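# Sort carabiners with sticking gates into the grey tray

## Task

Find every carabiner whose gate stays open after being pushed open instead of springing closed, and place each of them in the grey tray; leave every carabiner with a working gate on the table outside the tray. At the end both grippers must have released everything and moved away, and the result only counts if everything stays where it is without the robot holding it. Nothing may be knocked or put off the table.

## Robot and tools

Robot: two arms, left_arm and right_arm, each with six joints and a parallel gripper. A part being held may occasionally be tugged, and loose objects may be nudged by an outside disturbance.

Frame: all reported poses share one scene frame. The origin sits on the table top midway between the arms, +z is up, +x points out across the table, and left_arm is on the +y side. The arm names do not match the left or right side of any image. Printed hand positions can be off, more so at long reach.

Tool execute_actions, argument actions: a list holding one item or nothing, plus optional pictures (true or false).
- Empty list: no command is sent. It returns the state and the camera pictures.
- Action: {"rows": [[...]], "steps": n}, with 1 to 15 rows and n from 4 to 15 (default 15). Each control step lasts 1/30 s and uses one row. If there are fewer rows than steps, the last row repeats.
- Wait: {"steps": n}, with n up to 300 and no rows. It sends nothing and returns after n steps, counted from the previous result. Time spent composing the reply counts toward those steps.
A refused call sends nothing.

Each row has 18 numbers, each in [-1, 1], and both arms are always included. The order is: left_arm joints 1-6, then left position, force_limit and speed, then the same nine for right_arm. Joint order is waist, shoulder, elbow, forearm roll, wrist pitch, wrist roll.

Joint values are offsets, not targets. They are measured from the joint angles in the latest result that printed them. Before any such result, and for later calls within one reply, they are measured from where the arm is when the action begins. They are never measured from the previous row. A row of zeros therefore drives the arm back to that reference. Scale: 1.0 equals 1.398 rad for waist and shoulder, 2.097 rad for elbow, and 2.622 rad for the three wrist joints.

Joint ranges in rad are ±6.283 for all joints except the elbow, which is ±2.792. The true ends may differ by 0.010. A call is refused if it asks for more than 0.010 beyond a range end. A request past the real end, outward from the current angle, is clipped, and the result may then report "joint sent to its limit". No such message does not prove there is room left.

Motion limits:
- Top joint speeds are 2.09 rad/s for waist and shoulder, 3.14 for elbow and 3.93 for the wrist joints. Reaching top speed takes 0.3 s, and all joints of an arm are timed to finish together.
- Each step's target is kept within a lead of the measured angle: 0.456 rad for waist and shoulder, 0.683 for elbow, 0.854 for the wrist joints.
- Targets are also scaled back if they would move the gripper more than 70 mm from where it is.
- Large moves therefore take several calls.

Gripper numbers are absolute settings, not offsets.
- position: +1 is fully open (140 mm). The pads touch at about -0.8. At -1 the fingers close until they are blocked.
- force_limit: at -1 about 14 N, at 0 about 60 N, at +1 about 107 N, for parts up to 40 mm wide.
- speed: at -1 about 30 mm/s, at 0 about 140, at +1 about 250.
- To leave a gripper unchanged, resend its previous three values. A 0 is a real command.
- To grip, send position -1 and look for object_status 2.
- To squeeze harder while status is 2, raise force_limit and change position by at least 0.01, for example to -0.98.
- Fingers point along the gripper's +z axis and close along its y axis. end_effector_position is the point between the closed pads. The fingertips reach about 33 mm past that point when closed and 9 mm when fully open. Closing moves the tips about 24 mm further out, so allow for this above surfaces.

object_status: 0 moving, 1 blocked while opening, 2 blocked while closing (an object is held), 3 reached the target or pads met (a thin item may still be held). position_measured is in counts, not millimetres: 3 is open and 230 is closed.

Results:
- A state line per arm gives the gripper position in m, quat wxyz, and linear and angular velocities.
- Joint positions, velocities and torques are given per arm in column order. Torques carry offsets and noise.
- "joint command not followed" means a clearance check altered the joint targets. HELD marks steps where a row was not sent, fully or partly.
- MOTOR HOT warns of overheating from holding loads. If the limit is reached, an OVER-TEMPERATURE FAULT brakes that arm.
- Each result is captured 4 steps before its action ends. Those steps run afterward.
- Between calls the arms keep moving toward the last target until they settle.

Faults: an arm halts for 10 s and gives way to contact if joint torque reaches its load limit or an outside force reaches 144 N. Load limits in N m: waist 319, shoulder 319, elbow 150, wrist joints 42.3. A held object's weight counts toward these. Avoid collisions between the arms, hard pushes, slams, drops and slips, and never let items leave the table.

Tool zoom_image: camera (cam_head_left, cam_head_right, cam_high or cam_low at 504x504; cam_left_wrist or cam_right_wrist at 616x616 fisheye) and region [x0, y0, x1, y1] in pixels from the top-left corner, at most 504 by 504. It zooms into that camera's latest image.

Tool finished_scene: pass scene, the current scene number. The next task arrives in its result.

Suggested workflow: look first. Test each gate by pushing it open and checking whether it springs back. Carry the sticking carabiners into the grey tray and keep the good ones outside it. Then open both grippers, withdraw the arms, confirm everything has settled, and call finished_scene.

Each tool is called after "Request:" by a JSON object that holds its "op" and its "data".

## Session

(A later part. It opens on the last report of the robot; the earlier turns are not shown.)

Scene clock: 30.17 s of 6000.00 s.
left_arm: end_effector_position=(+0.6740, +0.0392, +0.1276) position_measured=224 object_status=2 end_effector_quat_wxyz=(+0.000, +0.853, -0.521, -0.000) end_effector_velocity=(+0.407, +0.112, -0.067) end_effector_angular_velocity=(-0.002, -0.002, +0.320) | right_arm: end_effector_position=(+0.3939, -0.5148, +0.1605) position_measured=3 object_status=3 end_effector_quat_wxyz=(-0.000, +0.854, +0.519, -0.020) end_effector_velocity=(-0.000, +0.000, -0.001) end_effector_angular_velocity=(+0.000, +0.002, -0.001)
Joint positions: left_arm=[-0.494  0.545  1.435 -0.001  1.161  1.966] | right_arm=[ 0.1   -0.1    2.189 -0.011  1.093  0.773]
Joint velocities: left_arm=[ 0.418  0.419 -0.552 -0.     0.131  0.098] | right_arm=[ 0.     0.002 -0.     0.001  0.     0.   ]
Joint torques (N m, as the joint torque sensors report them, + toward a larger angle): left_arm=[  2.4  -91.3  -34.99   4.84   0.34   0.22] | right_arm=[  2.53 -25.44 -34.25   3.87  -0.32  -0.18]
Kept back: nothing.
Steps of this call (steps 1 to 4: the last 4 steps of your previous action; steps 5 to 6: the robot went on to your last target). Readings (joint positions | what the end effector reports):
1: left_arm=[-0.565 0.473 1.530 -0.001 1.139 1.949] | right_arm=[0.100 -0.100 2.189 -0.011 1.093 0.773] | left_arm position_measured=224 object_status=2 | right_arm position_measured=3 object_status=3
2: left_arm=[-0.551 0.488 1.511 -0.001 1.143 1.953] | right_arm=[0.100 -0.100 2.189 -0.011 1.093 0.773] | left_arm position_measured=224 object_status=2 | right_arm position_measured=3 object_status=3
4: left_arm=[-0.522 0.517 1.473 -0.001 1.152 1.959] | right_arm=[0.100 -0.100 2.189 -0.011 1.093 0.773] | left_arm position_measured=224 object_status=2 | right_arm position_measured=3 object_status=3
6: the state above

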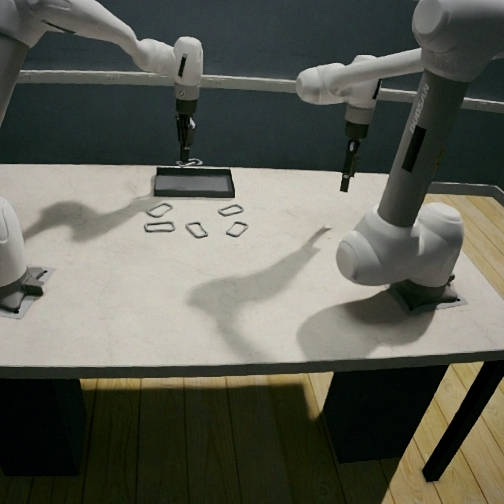

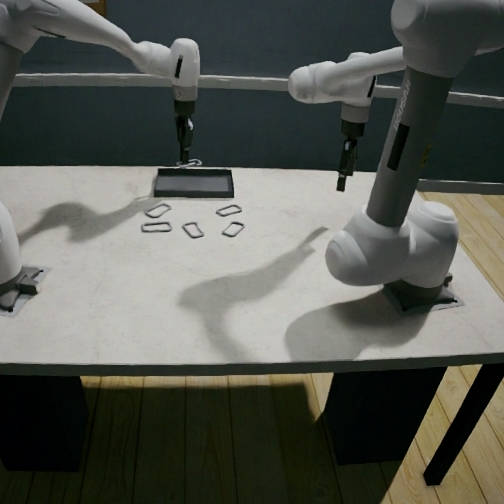

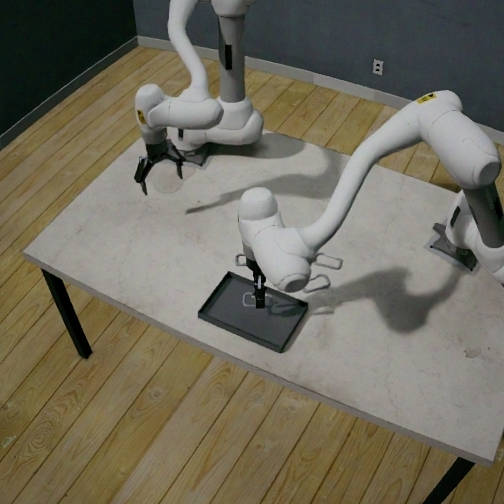

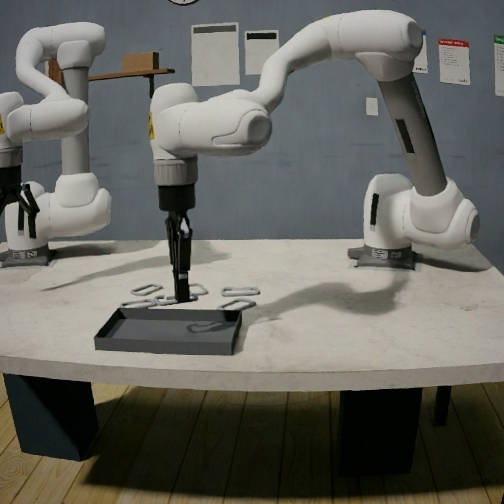

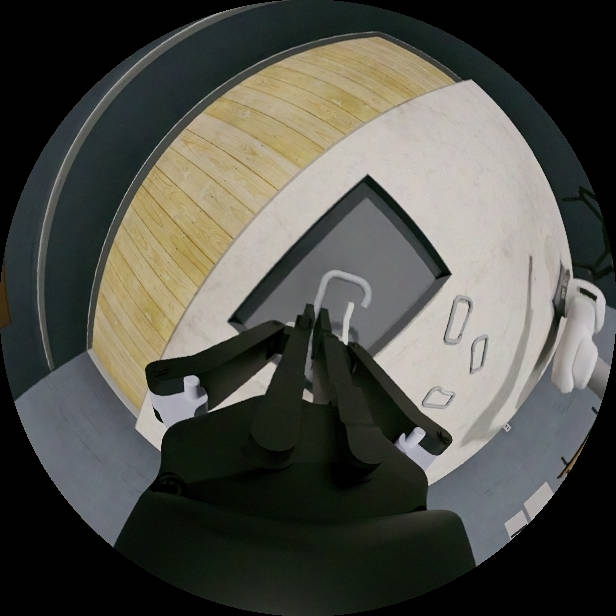

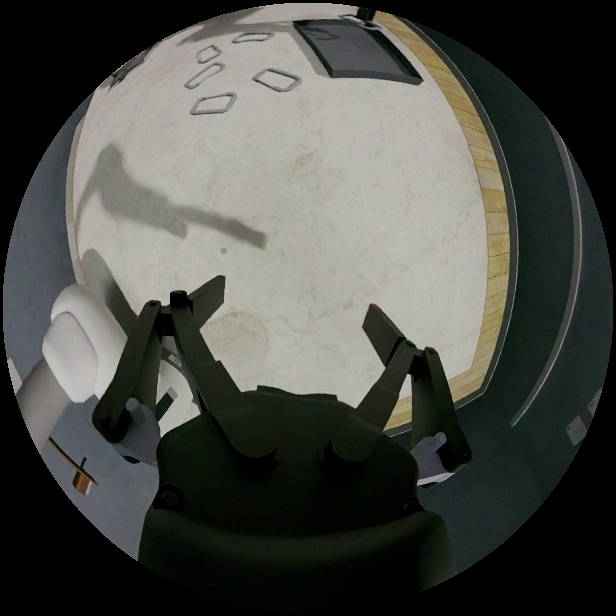

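Request:
{"op": "execute_actions", "data": {"actions": [{"steps":5}], "pictures": true}}

Scene clock: 30.33 s of 6000.00 s.
left_arm: end_effector_position=(+0.7180, +0.0532, +0.1198) position_measured=224 object_status=2 end_effector_quat_wxyz=(+0.000, +0.862, -0.506, +0.000) end_effector_velocity=(+0.065, +0.022, -0.010) end_effector_angular_velocity=(-0.001, -0.001, +0.051) | right_arm: end_effector_position=(+0.3939, -0.5148, +0.1605) position_measured=3 object_status=3 end_effector_quat_wxyz=(-0.000, +0.854, +0.519, -0.020) end_effector_velocity=(-0.000, +0.000, -0.000) end_effector_angular_velocity=(+0.000, +0.001, -0.001)
Joint positions: left_arm=[-0.448  0.591  1.375 -0.001  1.175  1.976] | right_arm=[ 0.1   -0.1    2.189 -0.011  1.093  0.773]
Joint velocities: left_arm=[ 0.066  0.066 -0.091 -0.     0.023  0.015] | right_arm=[ 0.    -0.     0.001  0.     0.     0.001]
Joint torques (N m, as the joint torque sensors report them, + toward a larger angle): left_arm=[ -15.36 -107.72  -36.61    4.48    0.46    0.38] | right_arm=[  2.87 -25.93 -34.9    3.7    0.04  -0.11]
Kept back: nothing.
Steps of this call (steps 1 to 5: the robot went on to your last target). Readings (joint positions | what the end effector reports):
1: left_arm=[-0.480 0.559 1.417 -0.001 1.166 1.969] | right_arm=[0.100 -0.100 2.189 -0.011 1.093 0.773] | left_arm position_measured=224 object_status=2 | right_arm position_measured=3 object_status=3
2: left_arm=[-0.467 0.572 1.400 -0.001 1.169 1.972] | right_arm=[0.100 -0.100 2.189 -0.011 1.093 0.773] | left_arm position_measured=224 object_status=2 | right_arm position_measured=3 object_status=3
4: left_arm=[-0.452 0.587 1.380 -0.001 1.174 1.976] | right_arm=[0.100 -0.100 2.189 -0.011 1.093 0.773] | left_arm position_measured=224 object_status=2 | right_arm position_measured=3 object_status=3
5: the state above

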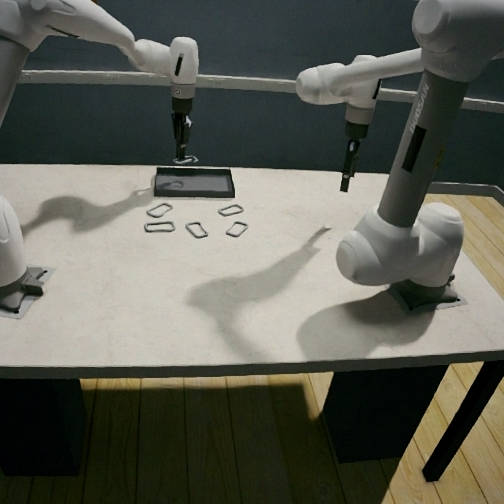

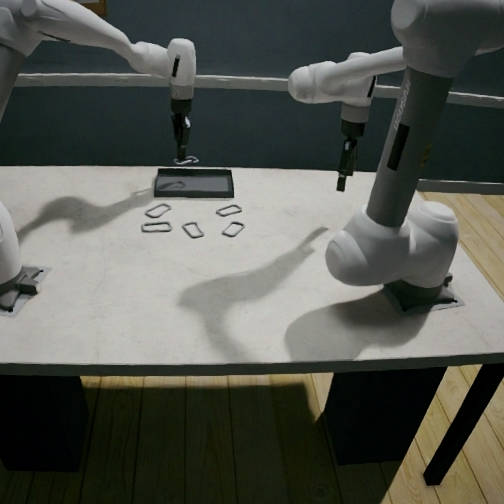

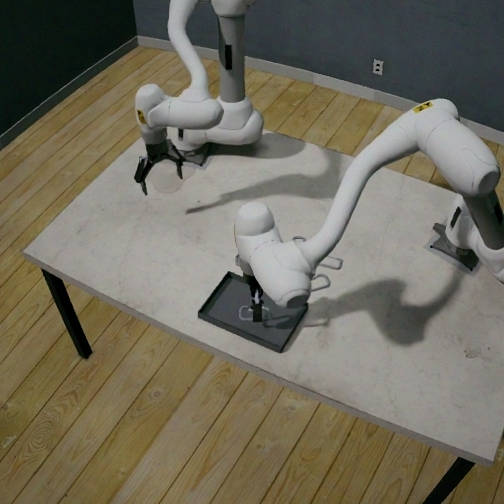

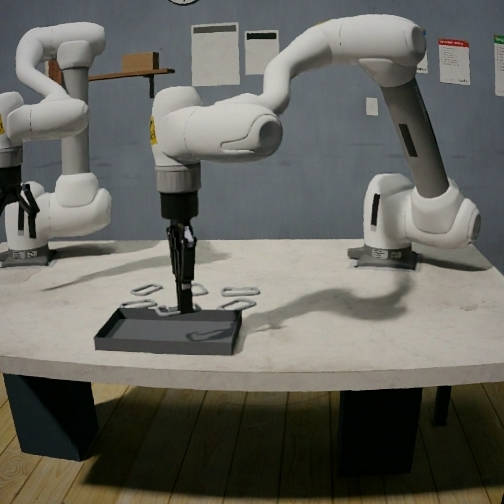

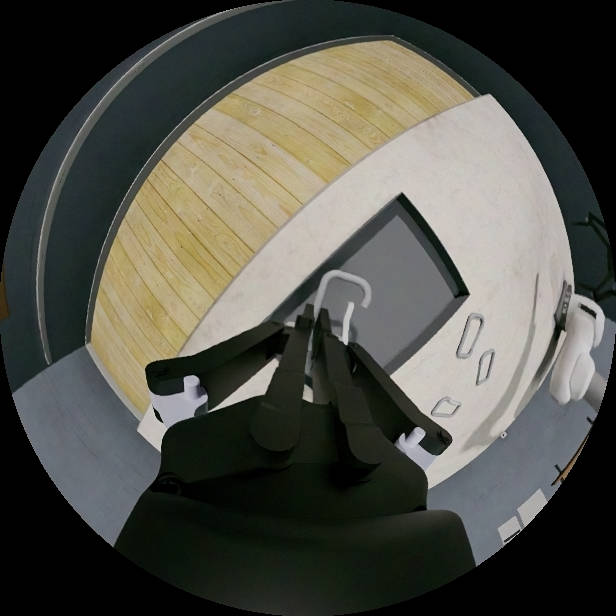

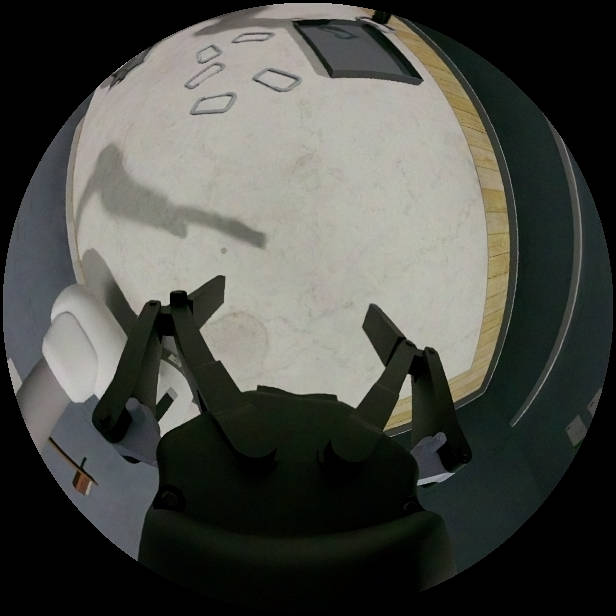

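Request:
{"op": "execute_actions", "data": {"actions": [{"rows":[[-0.027,-0.021,0.024,0,-0.007,0,-1,0,-0.3,0,0,0,0,0,0,1,0,0]],"steps":10}]}}

Request:
{"op": "execute_actions", "data": {"actions": [{"rows":[[0,0.0383,0.0266,0,-0.0418,0,-1,0,-0.3,0,0,0,0,0,0,1,0,0]],"steps":15}], "pictures": true}}

Scene clock: 30.77 s of 6000.00 s.
left_arm: end_effector_position=(+0.6877, +0.0419, +0.1190) position_measured=224 object_status=2 end_effector_quat_wxyz=(+0.000, +0.854, -0.521, -0.001) end_effector_velocity=(-0.090, -0.032, +0.002) end_effector_angular_velocity=(-0.002, -0.002, -0.086) | right_arm: end_effector_position=(+0.3939, -0.5148, +0.1605) position_measured=3 object_status=3 end_effector_quat_wxyz=(-0.000, +0.854, +0.519, -0.020) end_effector_velocity=(+0.000, +0.000, -0.000) end_effector_angular_velocity=(-0.000, +0.001, +0.001)
Joint positions: left_arm=[-0.481  0.566  1.418 -0.001  1.16   1.977] | right_arm=[ 0.1   -0.1    2.189 -0.011  1.093  0.773]
Joint velocities: left_arm=[-0.097 -0.082  0.13  -0.    -0.051 -0.011] | right_arm=[ 0.     0.001 -0.    -0.    -0.    -0.001]
Joint torques (N m, as the joint torque sensors report them, + toward a larger angle): left_arm=[ 18.46 -81.94 -38.37   5.59  -0.26   0.22] | right_arm=[  3.76 -26.96 -34.63   3.8   -0.04  -0.34]
Steps of this call (steps 1 to 7: the robot went on to your last target; steps 8 to 13: the first 6 steps of this action). Readings (joint positions | what the end effector reports):
8: left_arm=[-0.445 0.595 1.370 -0.001 1.177 1.977] | right_arm=[0.100 -0.100 2.189 -0.011 1.093 0.773] | left_arm position_measured=224 object_status=2 | right_arm position_measured=3 object_status=3
9: left_arm=[-0.447 0.593 1.373 -0.001 1.176 1.977] | right_arm=[0.100 -0.100 2.189 -0.011 1.093 0.773] | left_arm position_measured=224 object_status=2 | right_arm position_measured=3 object_status=3
11: left_arm=[-0.468 0.576 1.401 -0.001 1.166 1.977] | right_arm=[0.100 -0.100 2.189 -0.011 1.093 0.773] | left_arm position_measured=224 object_status=2 | right_arm position_measured=3 object_status=3
13: the state above

Scene clock: 31.27 s of 6000.00 s.
left_arm: end_effector_position=(+0.6836, +0.0405, +0.0470) position_measured=224 object_status=2 end_effector_quat_wxyz=(+0.000, +0.853, -0.522, -0.001) end_effector_velocity=(-0.001, +0.000, -0.011) end_effector_angular_velocity=(-0.000, -0.001, -0.003) | right_arm: end_effector_position=(+0.3939, -0.5148, +0.1605) position_measured=3 object_status=3 end_effector_quat_wxyz=(-0.000, +0.854, +0.519, -0.020) end_effector_velocity=(+0.000, -0.000, +0.002) end_effector_angular_velocity=(+0.001, -0.004, -0.000)
Joint positions: left_arm=[-0.485  0.615  1.479 -0.001  1.049  1.976] | right_arm=[ 0.1   -0.1    2.189 -0.011  1.093  0.773]
Joint velocities: left_arm=[-0.001  0.007  0.011  0.    -0.019  0.002] | right_arm=[-0.    -0.003 -0.    -0.001 -0.     0.   ]
Joint torques (N m, as the joint torque sensors report them, + toward a larger angle): left_arm=[ -0.08 -96.3  -35.42   4.82   0.04  -0.06] | right_arm=[  3.65 -23.91 -34.73   4.13   0.09  -0.17]
Steps of this call (steps 1 to 4: the last 4 steps of your previous action; steps 5 to 15: the first 11 steps of this action, its rows measured from where the robot was after step 4). Readings (joint positions | what the end effector reports):
4: left_arm=[-0.485 0.562 1.424 -0.001 1.158 1.976] | right_arm=[0.100 -0.100 2.189 -0.011 1.093 0.773] | left_arm position_measured=224 object_status=2 | right_arm position_measured=3 object_status=3
5: left_arm=[-0.485 0.562 1.425 -0.001 1.157 1.976] | right_arm=[0.100 -0.100 2.189 -0.011 1.093 0.773] | left_arm position_measured=224 object_status=2 | right_arm position_measured=3 object_status=3
6: left_arm=[-0.485 0.564 1.428 -0.001 1.150 1.976] | right_arm=[0.100 -0.100 2.189 -0.011 1.093 0.773] | left_arm position_measured=224 object_status=2 | right_arm position_measured=3 object_status=3
8: left_arm=[-0.485 0.588 1.453 -0.001 1.103 1.976] | right_arm=[0.100 -0.100 2.189 -0.011 1.093 0.773] | left_arm position_measured=224 object_status=2 | right_arm position_measured=3 object_status=3
12: left_arm=[-0.485 0.613 1.477 -0.001 1.054 1.976] | right_arm=[0.100 -0.100 2.189 -0.011 1.093 0.773] | left_arm position_measured=224 object_status=2 | right_arm position_measured=3 object_status=3
15: the state above

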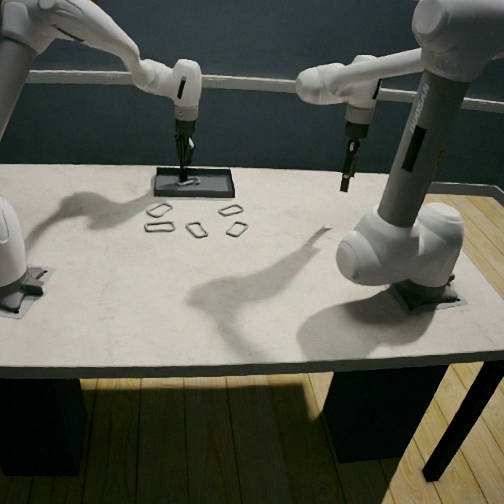

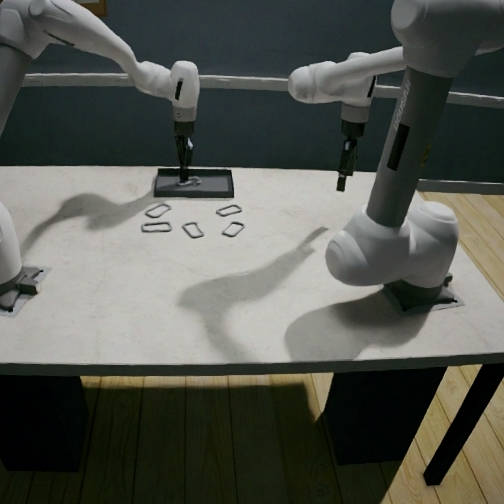

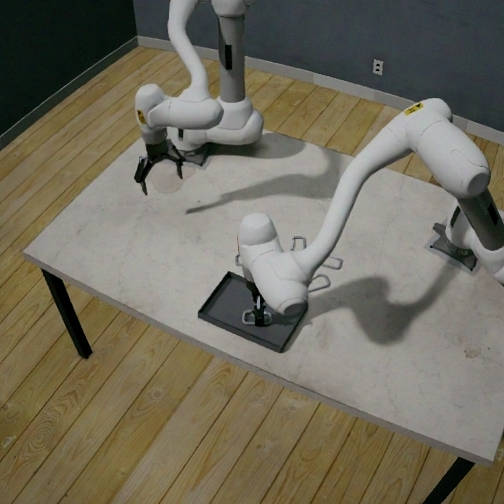

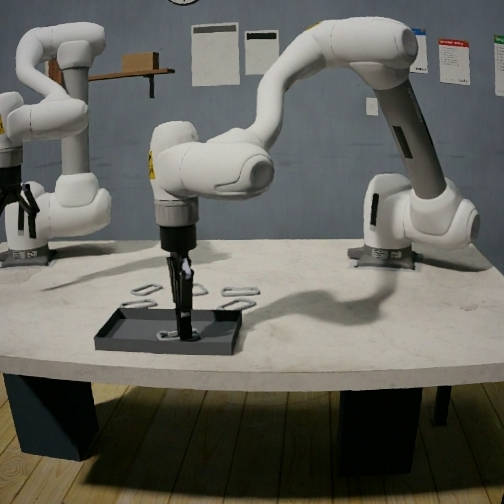

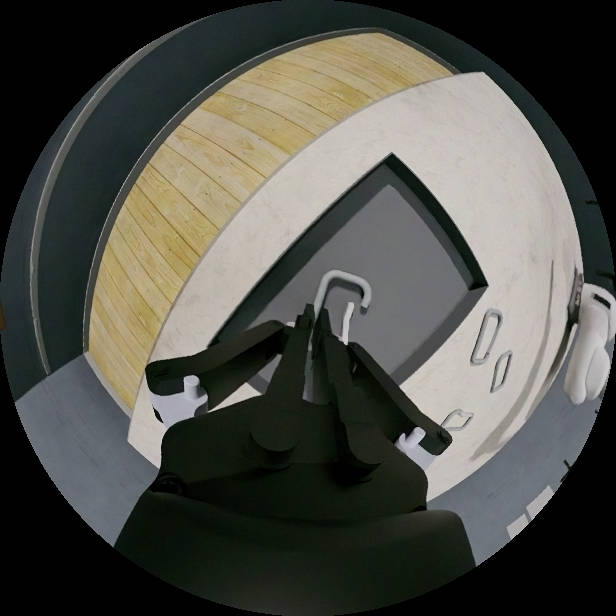

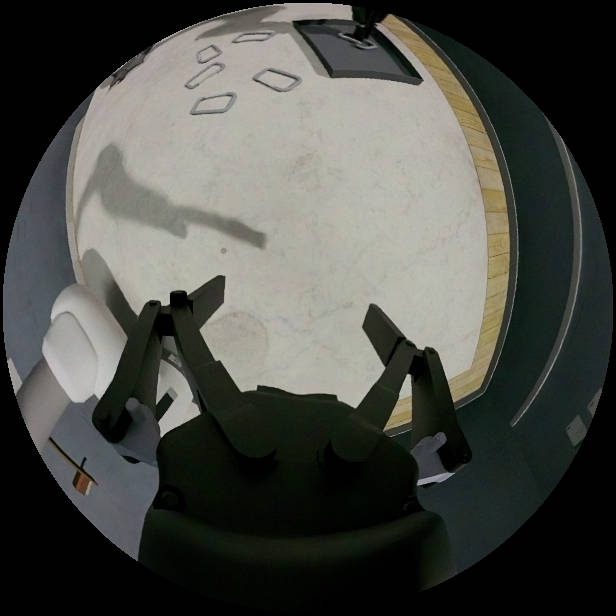

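Request:
{"op": "execute_actions", "data": {"actions": [{"rows":[[0,0,0,0,0,0,-0.6,0,0,0,0,0,0,0,0,1,0,0],[0,0,0,0,0,0,-0.6,0,0,0,0,0,0,0,0,1,0,0],[0,0,0,0,0,0,-0.6,0,0,0,0,0,0,0,0,1,0,0],[0,0,0,0,0,0,-0.6,0,0,0,0,0,0,0,0,1,0,0],[0,0,0,0,0,0,-0.6,0,0,0,0,0,0,0,0,1,0,0],[0,-0.0383,-0.0266,0,0.0418,0,-0.6,0,0,0,0,0,0,0,0,1,0,0]],"steps":15}]}}

Request:
{"op": "execute_actions", "data": {"actions": [{"rows":[[0,0,0,0,0,0,-0.6,0,0,0,0,0,0,0,0,1,0,0]],"steps":8}]}}

Scene clock: 31.93 s of 6000.00 s.
left_arm: end_effector_position=(+0.6842, +0.0401, +0.1086) position_measured=205 object_status=0 end_effector_quat_wxyz=(+0.000, +0.853, -0.522, -0.000) end_effector_velocity=(-0.012, +0.010, +0.227) end_effector_angular_velocity=(+0.009, +0.011, -0.000) | right_arm: end_effector_position=(+0.3939, -0.5148, +0.1605) position_measured=3 object_status=3 end_effector_quat_wxyz=(-0.000, +0.854, +0.519, -0.020) end_effector_velocity=(+0.000, +0.000, +0.000) end_effector_angular_velocity=(+0.000, -0.001, +0.000)
Joint positions: left_arm=[-0.485  0.569  1.432 -0.001  1.141  1.976] | right_arm=[ 0.1   -0.1    2.189 -0.011  1.093  0.773]
Joint velocities: left_arm=[-0.    -0.17  -0.165  0.     0.349 -0.   ] | right_arm=[ 0.    -0.001 -0.     0.    -0.     0.   ]
Joint torques (N m, as the joint torque sensors report them, + toward a larger angle): left_arm=[ -1.77 -53.85 -20.54   2.96   0.2    0.15] | right_arm=[  3.57 -26.7  -34.44   3.88   0.08  -0.4 ]
Steps of this call (steps 1 to 4: the last 4 steps of your previous action; steps 5 to 9: the robot went on to your last target; steps 10 to 20: the first 11 steps of this action). Readings (joint positions | what the end effector reports):
10: left_arm=[-0.485 0.616 1.480 -0.001 1.048 1.976] | right_arm=[0.100 -0.100 2.189 -0.011 1.093 0.773] | left_arm position_measured=224 object_status=0 | right_arm position_measured=3 object_status=3
11: left_arm=[-0.485 0.616 1.480 -0.001 1.048 1.976] | right_arm=[0.100 -0.100 2.189 -0.011 1.093 0.773] | left_arm position_measured=224 object_status=0 | right_arm position_measured=3 object_status=3
13: left_arm=[-0.485 0.615 1.480 -0.001 1.048 1.976] | right_arm=[0.100 -0.100 2.189 -0.011 1.093 0.773] | left_arm position_measured=207 object_status=0 | right_arm position_measured=3 object_status=3
17: left_arm=[-0.485 0.602 1.466 -0.001 1.077 1.976] | right_arm=[0.100 -0.100 2.189 -0.011 1.093 0.773] | left_arm position_measured=205 object_status=0 | right_arm position_measured=3 object_status=3
20: the state above

Scene clock: 32.20 s of 6000.00 s.
left_arm: end_effector_position=(+0.6835, +0.0407, +0.1189) position_measured=205 object_status=3 end_effector_quat_wxyz=(+0.000, +0.853, -0.522, -0.001) end_effector_velocity=(-0.002, +0.001, -0.002) end_effector_angular_velocity=(+0.002, +0.004, -0.001) | right_arm: end_effector_position=(+0.3939, -0.5148, +0.1605) position_measured=3 object_status=3 end_effector_quat_wxyz=(-0.000, +0.854, +0.519, -0.020) end_effector_velocity=(+0.000, -0.000, -0.000) end_effector_angular_velocity=(-0.000, +0.000, -0.000)
Joint positions: left_arm=[-0.485  0.562  1.424 -0.001  1.158  1.976] | right_arm=[ 0.1   -0.1    2.189 -0.011  1.093  0.773]
Joint velocities: left_arm=[-0.    -0.     0.004 -0.001  0.     0.001] | right_arm=[-0.  0. -0. -0.  0.  0.]
Joint torques (N m, as the joint torque sensors report them, + toward a larger angle): left_arm=[ -0.1  -86.89 -34.4    4.54   0.19   0.06] | right_arm=[  0.76 -26.1  -35.2    3.75  -0.08  -0.32]
Steps of this call (steps 1 to 4: the last 4 steps of your previous action; steps 5 to 8: the first 4 steps of this action, its rows measured from where the robot was after step 4). Readings (joint positions | what the end effector reports):
4: left_arm=[-0.485 0.562 1.425 -0.001 1.157 1.976] | right_arm=[0.100 -0.100 2.189 -0.011 1.093 0.773] | left_arm position_measured=205 object_status=3 | right_arm position_measured=3 object_status=3
5: left_arm=[-0.485 0.562 1.424 -0.001 1.158 1.976] | right_arm=[0.100 -0.100 2.189 -0.011 1.093 0.773] | left_arm position_measured=205 object_status=3 | right_arm position_measured=3 object_status=3
6: left_arm=[-0.485 0.562 1.424 -0.001 1.158 1.976] | right_arm=[0.100 -0.100 2.189 -0.011 1.093 0.773] | left_arm position_measured=205 object_status=3 | right_arm position_measured=3 object_status=3
8: the state above

Request:
{"op": "execute_actions", "data": {"actions": [{"rows":[[-0.2485,-0.0033,0.056,0,-0.044,-0.132,0.05,0,0,0,0,0,0,0,0,1,0,0]],"steps":15}]}}

Request:
{"op": "execute_actions", "data": {"actions": [{"steps":14}], "pictures": true}}

Request:
{"op": "zoom_image", "data": {"camera": "cam_left_wrist", "region": [220,220,420,400]}}

Scene clock: 32.70 s of 6000.00 s.
left_arm: end_effector_position=(+0.5901, -0.0452, +0.0941) position_measured=134 object_status=0 end_effector_quat_wxyz=(+0.000, +0.853, -0.522, -0.001) end_effector_velocity=(-0.322, -0.252, -0.076) end_effector_angular_velocity=(-0.003, -0.004, -0.005) | right_arm: end_effector_position=(+0.3939, -0.5148, +0.1605) position_measured=3 object_status=3 end_effector_quat_wxyz=(-0.000, +0.854, +0.519, -0.020) end_effector_velocity=(+0.000, +0.000, +0.000) end_effector_angular_velocity=(+0.000, -0.000, -0.000)
Joint positions: left_arm=[-0.637  0.56   1.476 -0.001  1.107  1.825] | right_arm=[ 0.1   -0.1    2.189 -0.011  1.093  0.773]
Joint velocities: left_arm=[-0.493 -0.008  0.165  0.    -0.162 -0.488] | right_arm=[ 0.  0. -0.  0. -0.  0.]
Joint torques (N m, as the joint torque sensors report them, + toward a larger angle): left_arm=[ -0.12 -95.68 -35.4    4.68   0.42  -0.3 ] | right_arm=[  1.29 -26.3  -34.57   3.94   0.25  -0.21]
Steps of this call (steps 1 to 4: the last 4 steps of your previous action; steps 5 to 15: the first 11 steps of this action). Readings (joint positions | what the end effector reports):
5: left_arm=[-0.485 0.562 1.425 -0.001 1.157 1.976] | right_arm=[0.100 -0.100 2.189 -0.011 1.093 0.773] | left_arm position_measured=205 object_status=0 | right_arm position_measured=3 object_status=3
6: left_arm=[-0.489 0.562 1.426 -0.001 1.156 1.973] | right_arm=[0.100 -0.100 2.189 -0.011 1.093 0.773] | left_arm position_measured=202 object_status=0 | right_arm position_measured=3 object_status=3
8: left_arm=[-0.517 0.562 1.436 -0.001 1.146 1.944] | right_arm=[0.100 -0.100 2.189 -0.011 1.093 0.773] | left_arm position_measured=187 object_status=0 | right_arm position_measured=3 object_status=3
12: left_arm=[-0.587 0.561 1.459 -0.001 1.123 1.875] | right_arm=[0.100 -0.100 2.189 -0.011 1.093 0.773] | left_arm position_measured=156 object_status=0 | right_arm position_measured=3 object_status=3
15: the state above

Scene clock: 33.17 s of 6000.00 s.
left_arm: end_effector_position=(+0.4563, -0.1293, +0.0647) position_measured=123 object_status=3 end_effector_quat_wxyz=(+0.000, +0.852, -0.523, -0.000) end_effector_velocity=(-0.029, -0.014, -0.006) end_effector_angular_velocity=(-0.001, -0.002, +0.008) | right_arm: end_effector_position=(+0.3939, -0.5148, +0.1605) position_measured=3 object_status=3 end_effector_quat_wxyz=(-0.000, +0.854, +0.519, -0.020) end_effector_velocity=(+0.000, +0.000, -0.000) end_effector_angular_velocity=(-0.000, +0.000, +0.000)
Joint positions: left_arm=[-0.83   0.557  1.541 -0.001  1.043  1.633] | right_arm=[ 0.1   -0.1    2.189 -0.011  1.093  0.773]
Joint velocities: left_arm=[-0.04  -0.001  0.015  0.001 -0.015 -0.048] | right_arm=[ 0.     0.001 -0.001 -0.     0.    -0.   ]
Joint torques (N m, as the joint torque sensors report them, + toward a larger angle): left_arm=[  9.53 -91.44 -35.59   5.03  -0.34  -0.08] | right_arm=[  3.16 -26.91 -34.25   3.94  -0.08  -0.11]
Kept back: nothing.
Steps of this call (steps 1 to 4: the last 4 steps of your previous action; steps 5 to 14: the robot went on to your last target). Readings (joint positions | what the end effector reports):
1: left_arm=[-0.654 0.560 1.482 -0.001 1.101 1.809] | right_arm=[0.100 -0.100 2.189 -0.011 1.093 0.773] | left_arm position_measured=127 object_status=0 | right_arm position_measured=3 object_status=3
2: left_arm=[-0.670 0.560 1.487 -0.001 1.096 1.792] | right_arm=[0.100 -0.100 2.189 -0.011 1.093 0.773] | left_arm position_measured=123 object_status=0 | right_arm position_measured=3 object_status=3
4: left_arm=[-0.704 0.559 1.499 -0.001 1.085 1.759] | right_arm=[0.100 -0.100 2.189 -0.011 1.093 0.773] | left_arm position_measured=123 object_status=0 | right_arm position_measured=3 object_status=3
8: left_arm=[-0.771 0.558 1.521 -0.001 1.063 1.692] | right_arm=[0.100 -0.100 2.189 -0.011 1.093 0.773] | left_arm position_measured=123 object_status=3 | right_arm position_measured=3 object_status=3
14: the state above

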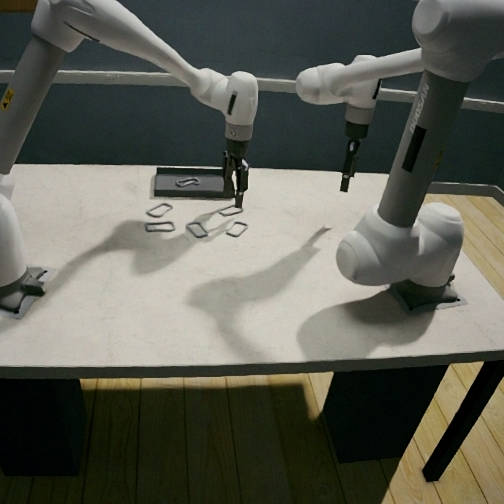

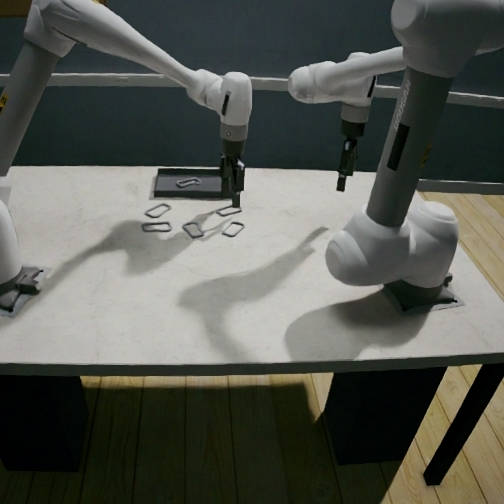

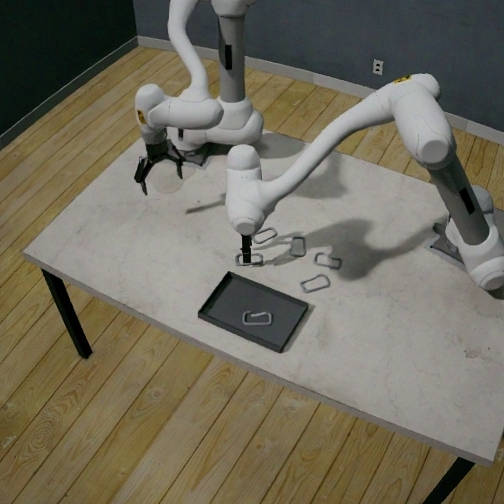

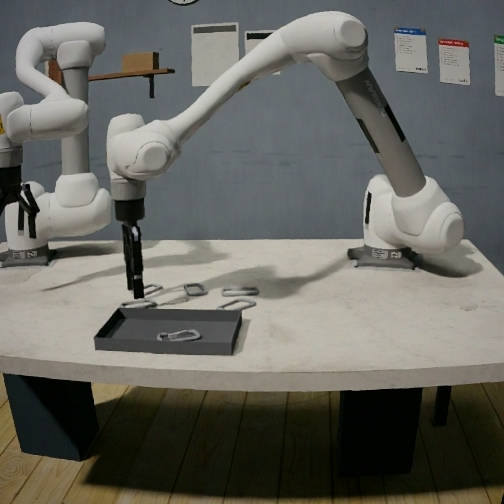

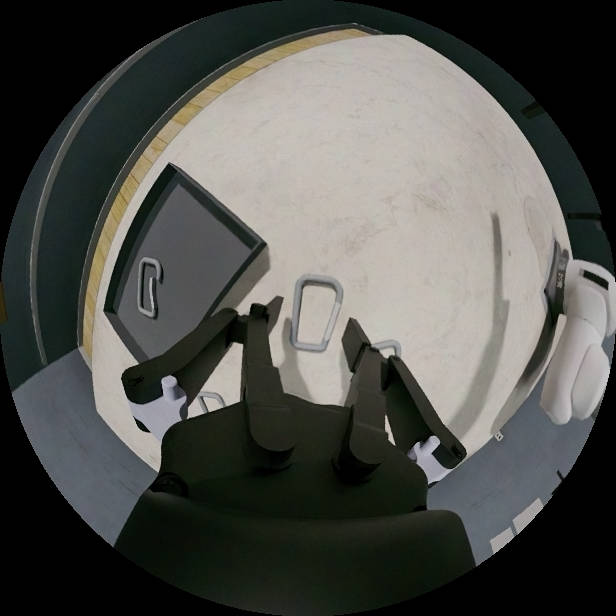

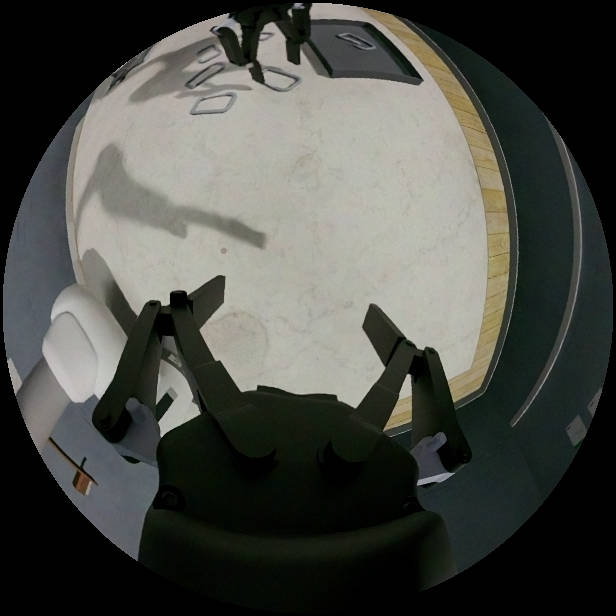

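Region (220, 220, 420, 400) of cam_left_wrist's 616x616 image, scaled by 2.520, with more detail than that image has; it fills the top 454 rows of this view, and the rest is white.

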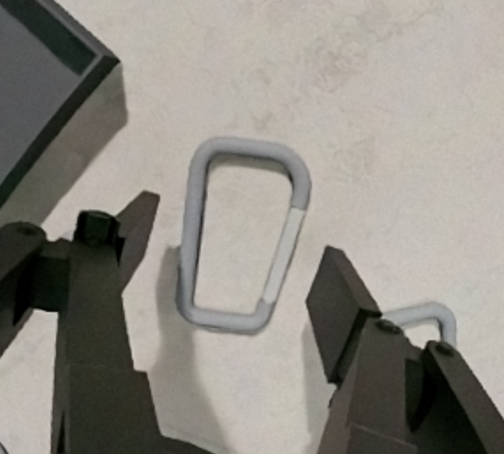

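Request:
{"op": "execute_actions", "data": {"actions": [{"rows":[[-0.0014,-0.0087,0.0097,0,-0.0031,0,0.05,0,0,0,0,0,0,0,0,1,0,0],[-0.0014,-0.0087,0.0097,0,-0.0031,0,0.05,0,0,0,0,0,0,0,0,1,0,0],[-0.0014,-0.0087,0.0097,0,-0.0031,0,0.05,0,0,0,0,0,0,0,0,1,0,0],[-0.0014,-0.0087,0.0097,0,-0.0031,0,0.05,0,0,0,0,0,0,0,0,1,0,0],[-0.0014,-0.0087,0.0097,0,-0.0031,0,0.05,0,0,0,0,0,0,0,0,1,0,0],[-0.0014,0.0041,0.0171,0,-0.0159,0,0.05,0,0,0,0,0,0,0,0,1,0,0]],"steps":15}]}}

Request:
{"op": "execute_actions", "data": {"actions": [{"rows":[[0,0,0,0,0,0,0.05,0,0,0,0,0,0,0,0,1,0,0]],"steps":5}]}}

Scene clock: 33.97 s of 6000.00 s.
left_arm: end_effector_position=(+0.4504, -0.1225, +0.0455) position_measured=123 object_status=3 end_effector_quat_wxyz=(+0.000, +0.852, -0.524, -0.000) end_effector_velocity=(+0.001, +0.001, -0.034) end_effector_angular_velocity=(-0.004, -0.002, +0.002) | right_arm: end_effector_position=(+0.3939, -0.5148, +0.1605) position_measured=3 object_status=3 end_effector_quat_wxyz=(-0.000, +0.854, +0.519, -0.020) end_effector_velocity=(-0.000, +0.000, +0.001) end_effector_angular_velocity=(+0.001, -0.001, -0.001)
Joint positions: left_arm=[-0.832  0.561  1.575 -0.001  1.006  1.633] | right_arm=[ 0.1   -0.1    2.189 -0.011  1.093  0.773]
Joint velocities: left_arm=[ 0.002  0.027  0.027  0.    -0.058 -0.   ] | right_arm=[ 0.    -0.002  0.     0.     0.     0.001]
Joint torques (N m, as the joint torque sensors report them, + toward a larger angle): left_arm=[  0.42 -96.12 -35.8    4.74  -0.14   0.26] | right_arm=[  2.25 -24.3  -34.53   3.87  -0.3   -0.4 ]
Steps of this call (steps 1 to 13: the robot went on to your last target; steps 14 to 24: the first 11 steps of this action). Readings (joint positions | what the end effector reports):
14: left_arm=[-0.833 0.557 1.542 -0.001 1.042 1.630] | right_arm=[0.100 -0.100 2.189 -0.011 1.093 0.773] | left_arm position_measured=123 object_status=3 | right_arm position_measured=3 object_status=3
15: left_arm=[-0.833 0.555 1.546 -0.001 1.041 1.630] | right_arm=[0.100 -0.100 2.189 -0.011 1.093 0.773] | left_arm position_measured=123 object_status=3 | right_arm position_measured=3 object_status=3
17: left_arm=[-0.832 0.549 1.555 -0.001 1.037 1.632] | right_arm=[0.100 -0.100 2.189 -0.011 1.093 0.773] | left_arm position_measured=123 object_status=3 | right_arm position_measured=3 object_status=3
21: left_arm=[-0.832 0.553 1.567 -0.001 1.020 1.633] | right_arm=[0.100 -0.100 2.189 -0.011 1.093 0.773] | left_arm position_measured=123 object_status=3 | right_arm position_measured=3 object_status=3
24: the state above

Scene clock: 34.13 s of 6000.00 s.
left_arm: end_effector_position=(+0.4504, -0.1224, +0.0433) position_measured=123 object_status=3 end_effector_quat_wxyz=(+0.000, +0.852, -0.524, -0.000) end_effector_velocity=(-0.000, +0.000, -0.003) end_effector_angular_velocity=(+0.000, +0.000, -0.001) | right_arm: end_effector_position=(+0.3939, -0.5148, +0.1605) position_measured=3 object_status=3 end_effector_quat_wxyz=(-0.000, +0.854, +0.519, -0.020) end_effector_velocity=(+0.000, -0.000, -0.001) end_effector_angular_velocity=(-0.002, +0.002, +0.001)
Joint positions: left_arm=[-0.832  0.563  1.577 -0.001  1.002  1.633] | right_arm=[ 0.1   -0.1    2.189 -0.011  1.093  0.773]
Joint velocities: left_arm=[ 0.     0.002  0.002 -0.    -0.004  0.002] | right_arm=[-0.     0.003 -0.    -0.001  0.    -0.001]
Joint torques (N m, as the joint torque sensors report them, + toward a larger angle): left_arm=[  0.44 -90.83 -33.62   4.48  -0.12  -0.05] | right_arm=[  3.72 -26.04 -34.1    4.12   0.1   -0.26]
Steps of this call (steps 1 to 4: the last 4 steps of your previous action; step 5: the first step of this action, its rows measured from where the robot was after step 4). Readings (joint positions | what the end effector reports):
4: left_arm=[-0.832 0.563 1.576 -0.001 1.002 1.633] | right_arm=[0.100 -0.100 2.189 -0.011 1.093 0.773] | left_arm position_measured=123 object_status=3 | right_arm position_measured=3 object_status=3
5: the state above

Request:
{"op": "execute_actions", "data": {"actions": [{"rows":[[0,0,0,0,0,0,-0.35,0,0,0,0,0,0,0,0,1,0,0]],"steps":13}]}}

Request:
{"op": "execute_actions", "data": {"actions": [{"rows":[[0,0,0,0,0,0,0.05,0,0,0,0,0,0,0,0,1,0,0],[0,0,0,0,0,0,0.05,0,0,0,0,0,0,0,0,1,0,0],[0,0,0,0,0,0,0.05,0,0,0,0,0,0,0,0,1,0,0],[0,0,0,0,0,0,0.05,0,0,0,0,0,0,0,0,1,0,0],[0,0,0,0,0,0,0.05,0,0,0,0,0,0,0,0,1,0,0],[0,-0.0128,-0.0074,0,0.0128,0,0.05,0,0,0,0,0,0,0,0,1,0,0]],"steps":15}], "pictures": true}}

Request:
{"op": "zoom_image", "data": {"camera": "cam_left_wrist", "region": [220,220,420,400]}}

Scene clock: 34.60 s of 6000.00 s.
left_arm: end_effector_position=(+0.4504, -0.1224, +0.0433) position_measured=173 object_status=0 end_effector_quat_wxyz=(+0.000, +0.852, -0.524, -0.000) end_effector_velocity=(-0.000, -0.000, +0.000) end_effector_angular_velocity=(-0.000, -0.000, -0.001) | right_arm: end_effector_position=(+0.3939, -0.5148, +0.1605) position_measured=3 object_status=3 end_effector_quat_wxyz=(-0.000, +0.854, +0.519, -0.020) end_effector_velocity=(-0.000, +0.000, +0.000) end_effector_angular_velocity=(+0.000, -0.001, +0.001)
Joint positions: left_arm=[-0.832  0.563  1.577 -0.001  1.002  1.633] | right_arm=[ 0.1   -0.1    2.189 -0.011  1.093  0.773]
Joint velocities: left_arm=[-0. -0.  0.  0. -0.  0.] | right_arm=[ 0.001 -0.001 -0.     0.    -0.    -0.   ]
Joint torques (N m, as the joint torque sensors report them, + toward a larger angle): left_arm=[  0.44 -90.25 -33.29   4.41   0.08   0.11] | right_arm=[  2.88 -25.22 -34.9    3.8   -0.14  -0.31]
Steps of this call (steps 1 to 4: the last 4 steps of your previous action; step 5: the robot went on to your last target; steps 6 to 14: the first 9 steps of this action). Readings (joint positions | what the end effector reports):
6: left_arm=[-0.832 0.563 1.577 -0.001 1.002 1.633] | right_arm=[0.100 -0.100 2.189 -0.011 1.093 0.773] | left_arm position_measured=123 object_status=0 | right_arm position_measured=3 object_status=3
7: left_arm=[-0.832 0.563 1.577 -0.001 1.002 1.633] | right_arm=[0.100 -0.100 2.189 -0.011 1.093 0.773] | left_arm position_measured=125 object_status=0 | right_arm position_measured=3 object_status=3
9: left_arm=[-0.832 0.563 1.577 -0.001 1.002 1.633] | right_arm=[0.100 -0.100 2.189 -0.011 1.093 0.773] | left_arm position_measured=140 object_status=0 | right_arm position_measured=3 object_status=3
13: left_arm=[-0.832 0.563 1.577 -0.001 1.002 1.633] | right_arm=[0.100 -0.100 2.189 -0.011 1.093 0.773] | left_arm position_measured=170 object_status=0 | right_arm position_measured=3 object_status=3
14: the state above

Scene clock: 35.10 s of 6000.00 s.
left_arm: end_effector_position=(+0.4506, -0.1227, +0.0625) position_measured=123 object_status=0 end_effector_quat_wxyz=(+0.000, +0.852, -0.524, +0.000) end_effector_velocity=(-0.002, +0.002, +0.033) end_effector_angular_velocity=(+0.007, +0.004, -0.000) | right_arm: end_effector_position=(+0.3939, -0.5148, +0.1605) position_measured=3 object_status=3 end_effector_quat_wxyz=(-0.000, +0.854, +0.519, -0.020) end_effector_velocity=(-0.000, +0.000, -0.001) end_effector_angular_velocity=(-0.000, +0.002, -0.002)
Joint positions: left_arm=[-0.832  0.547  1.563 -0.001  1.031  1.633] | right_arm=[ 0.1   -0.1    2.189 -0.011  1.093  0.773]
Joint velocities: left_arm=[-0.001 -0.027 -0.023 -0.     0.059 -0.001] | right_arm=[0.    0.001 0.    0.    0.    0.002]
Joint torques (N m, as the joint torque sensors report them, + toward a larger angle): left_arm=[ -0.98 -84.88 -31.6    4.34   0.09   0.02] | right_arm=[  1.96 -25.15 -34.73   3.78  -0.21  -0.13]
Steps of this call (steps 1 to 4: the last 4 steps of your previous action; steps 5 to 15: the first 11 steps of this action, its rows measured from where the robot was after step 4). Readings (joint positions | what the end effector reports):
4: left_arm=[-0.832 0.563 1.577 -0.001 1.002 1.633] | right_arm=[0.100 -0.100 2.189 -0.011 1.093 0.773] | left_arm position_measured=173 object_status=0 | right_arm position_measured=3 object_status=3
5: left_arm=[-0.832 0.563 1.577 -0.001 1.002 1.633] | right_arm=[0.100 -0.100 2.189 -0.011 1.093 0.773] | left_arm position_measured=173 object_status=0 | right_arm position_measured=3 object_status=3
6: left_arm=[-0.832 0.563 1.577 -0.001 1.002 1.633] | right_arm=[0.100 -0.100 2.189 -0.011 1.093 0.773] | left_arm position_measured=170 object_status=0 | right_arm position_measured=3 object_status=3
8: left_arm=[-0.832 0.563 1.577 -0.001 1.002 1.633] | right_arm=[0.100 -0.100 2.189 -0.011 1.093 0.773] | left_arm position_measured=155 object_status=0 | right_arm position_measured=3 object_status=3
12: left_arm=[-0.832 0.555 1.569 -0.001 1.017 1.633] | right_arm=[0.100 -0.100 2.189 -0.011 1.093 0.773] | left_arm position_measured=126 object_status=0 | right_arm position_measured=3 object_status=3
15: the state above

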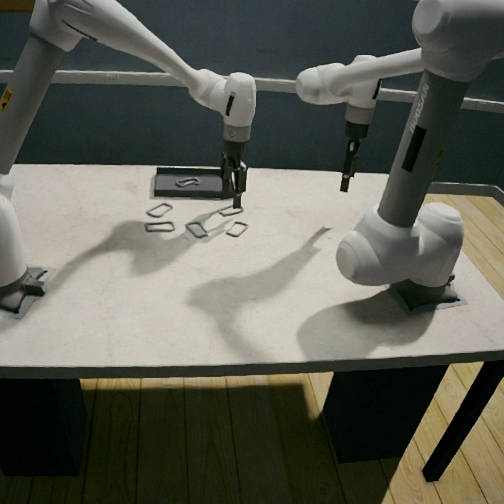

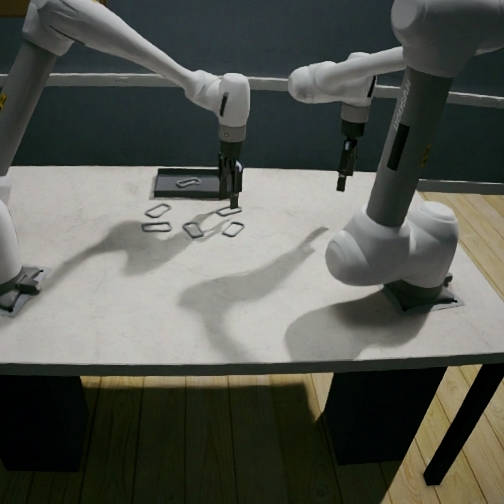

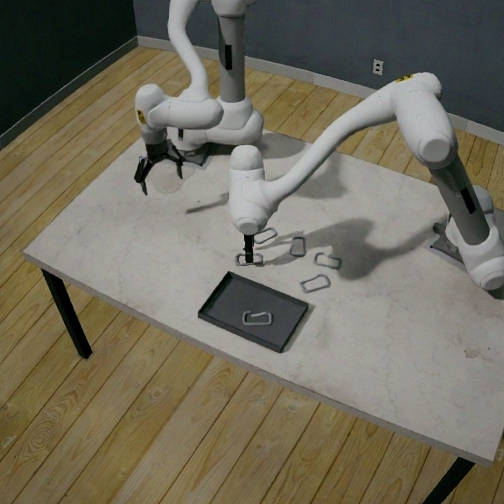

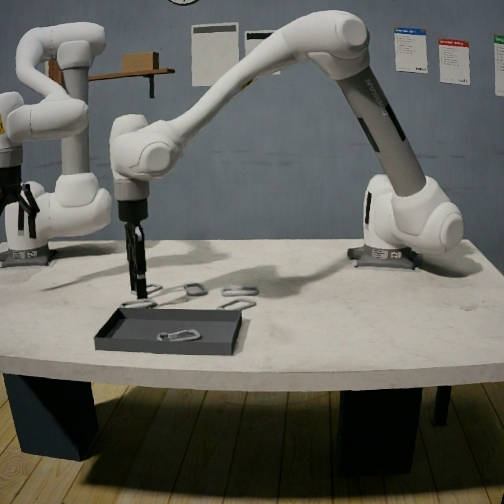

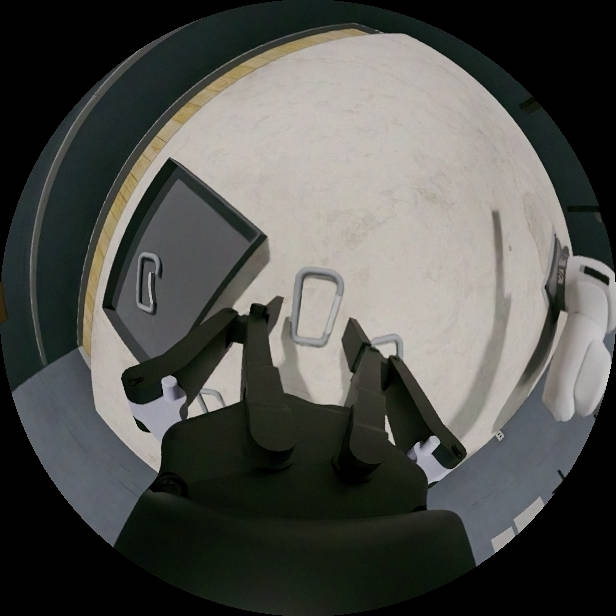

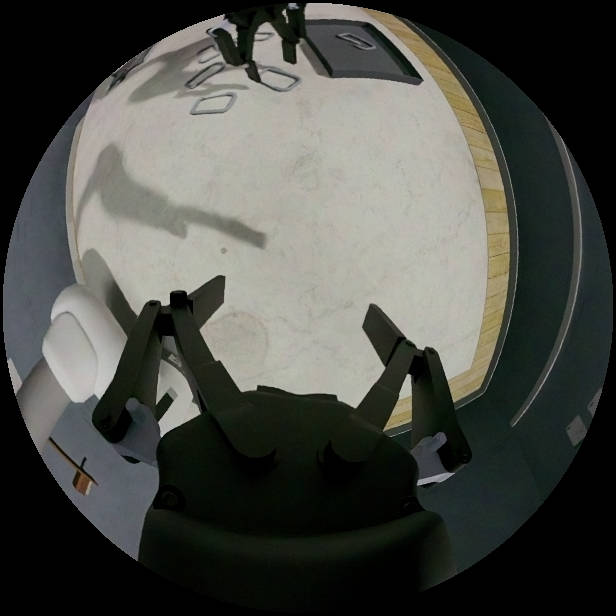

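Region (220, 220, 420, 400) of cam_left_wrist's 616x616 image, scaled by 2.520, with more detail than that image has; it fills the top 454 rows of this view, and the rest is white.

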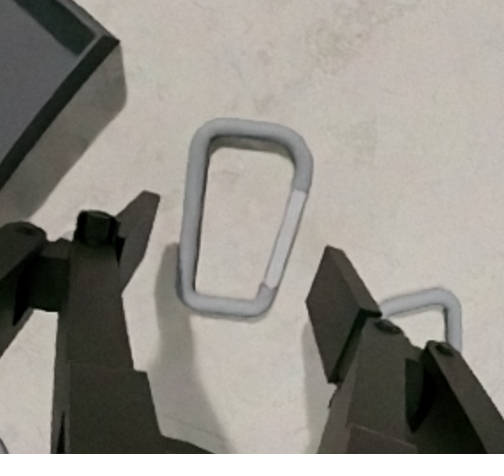

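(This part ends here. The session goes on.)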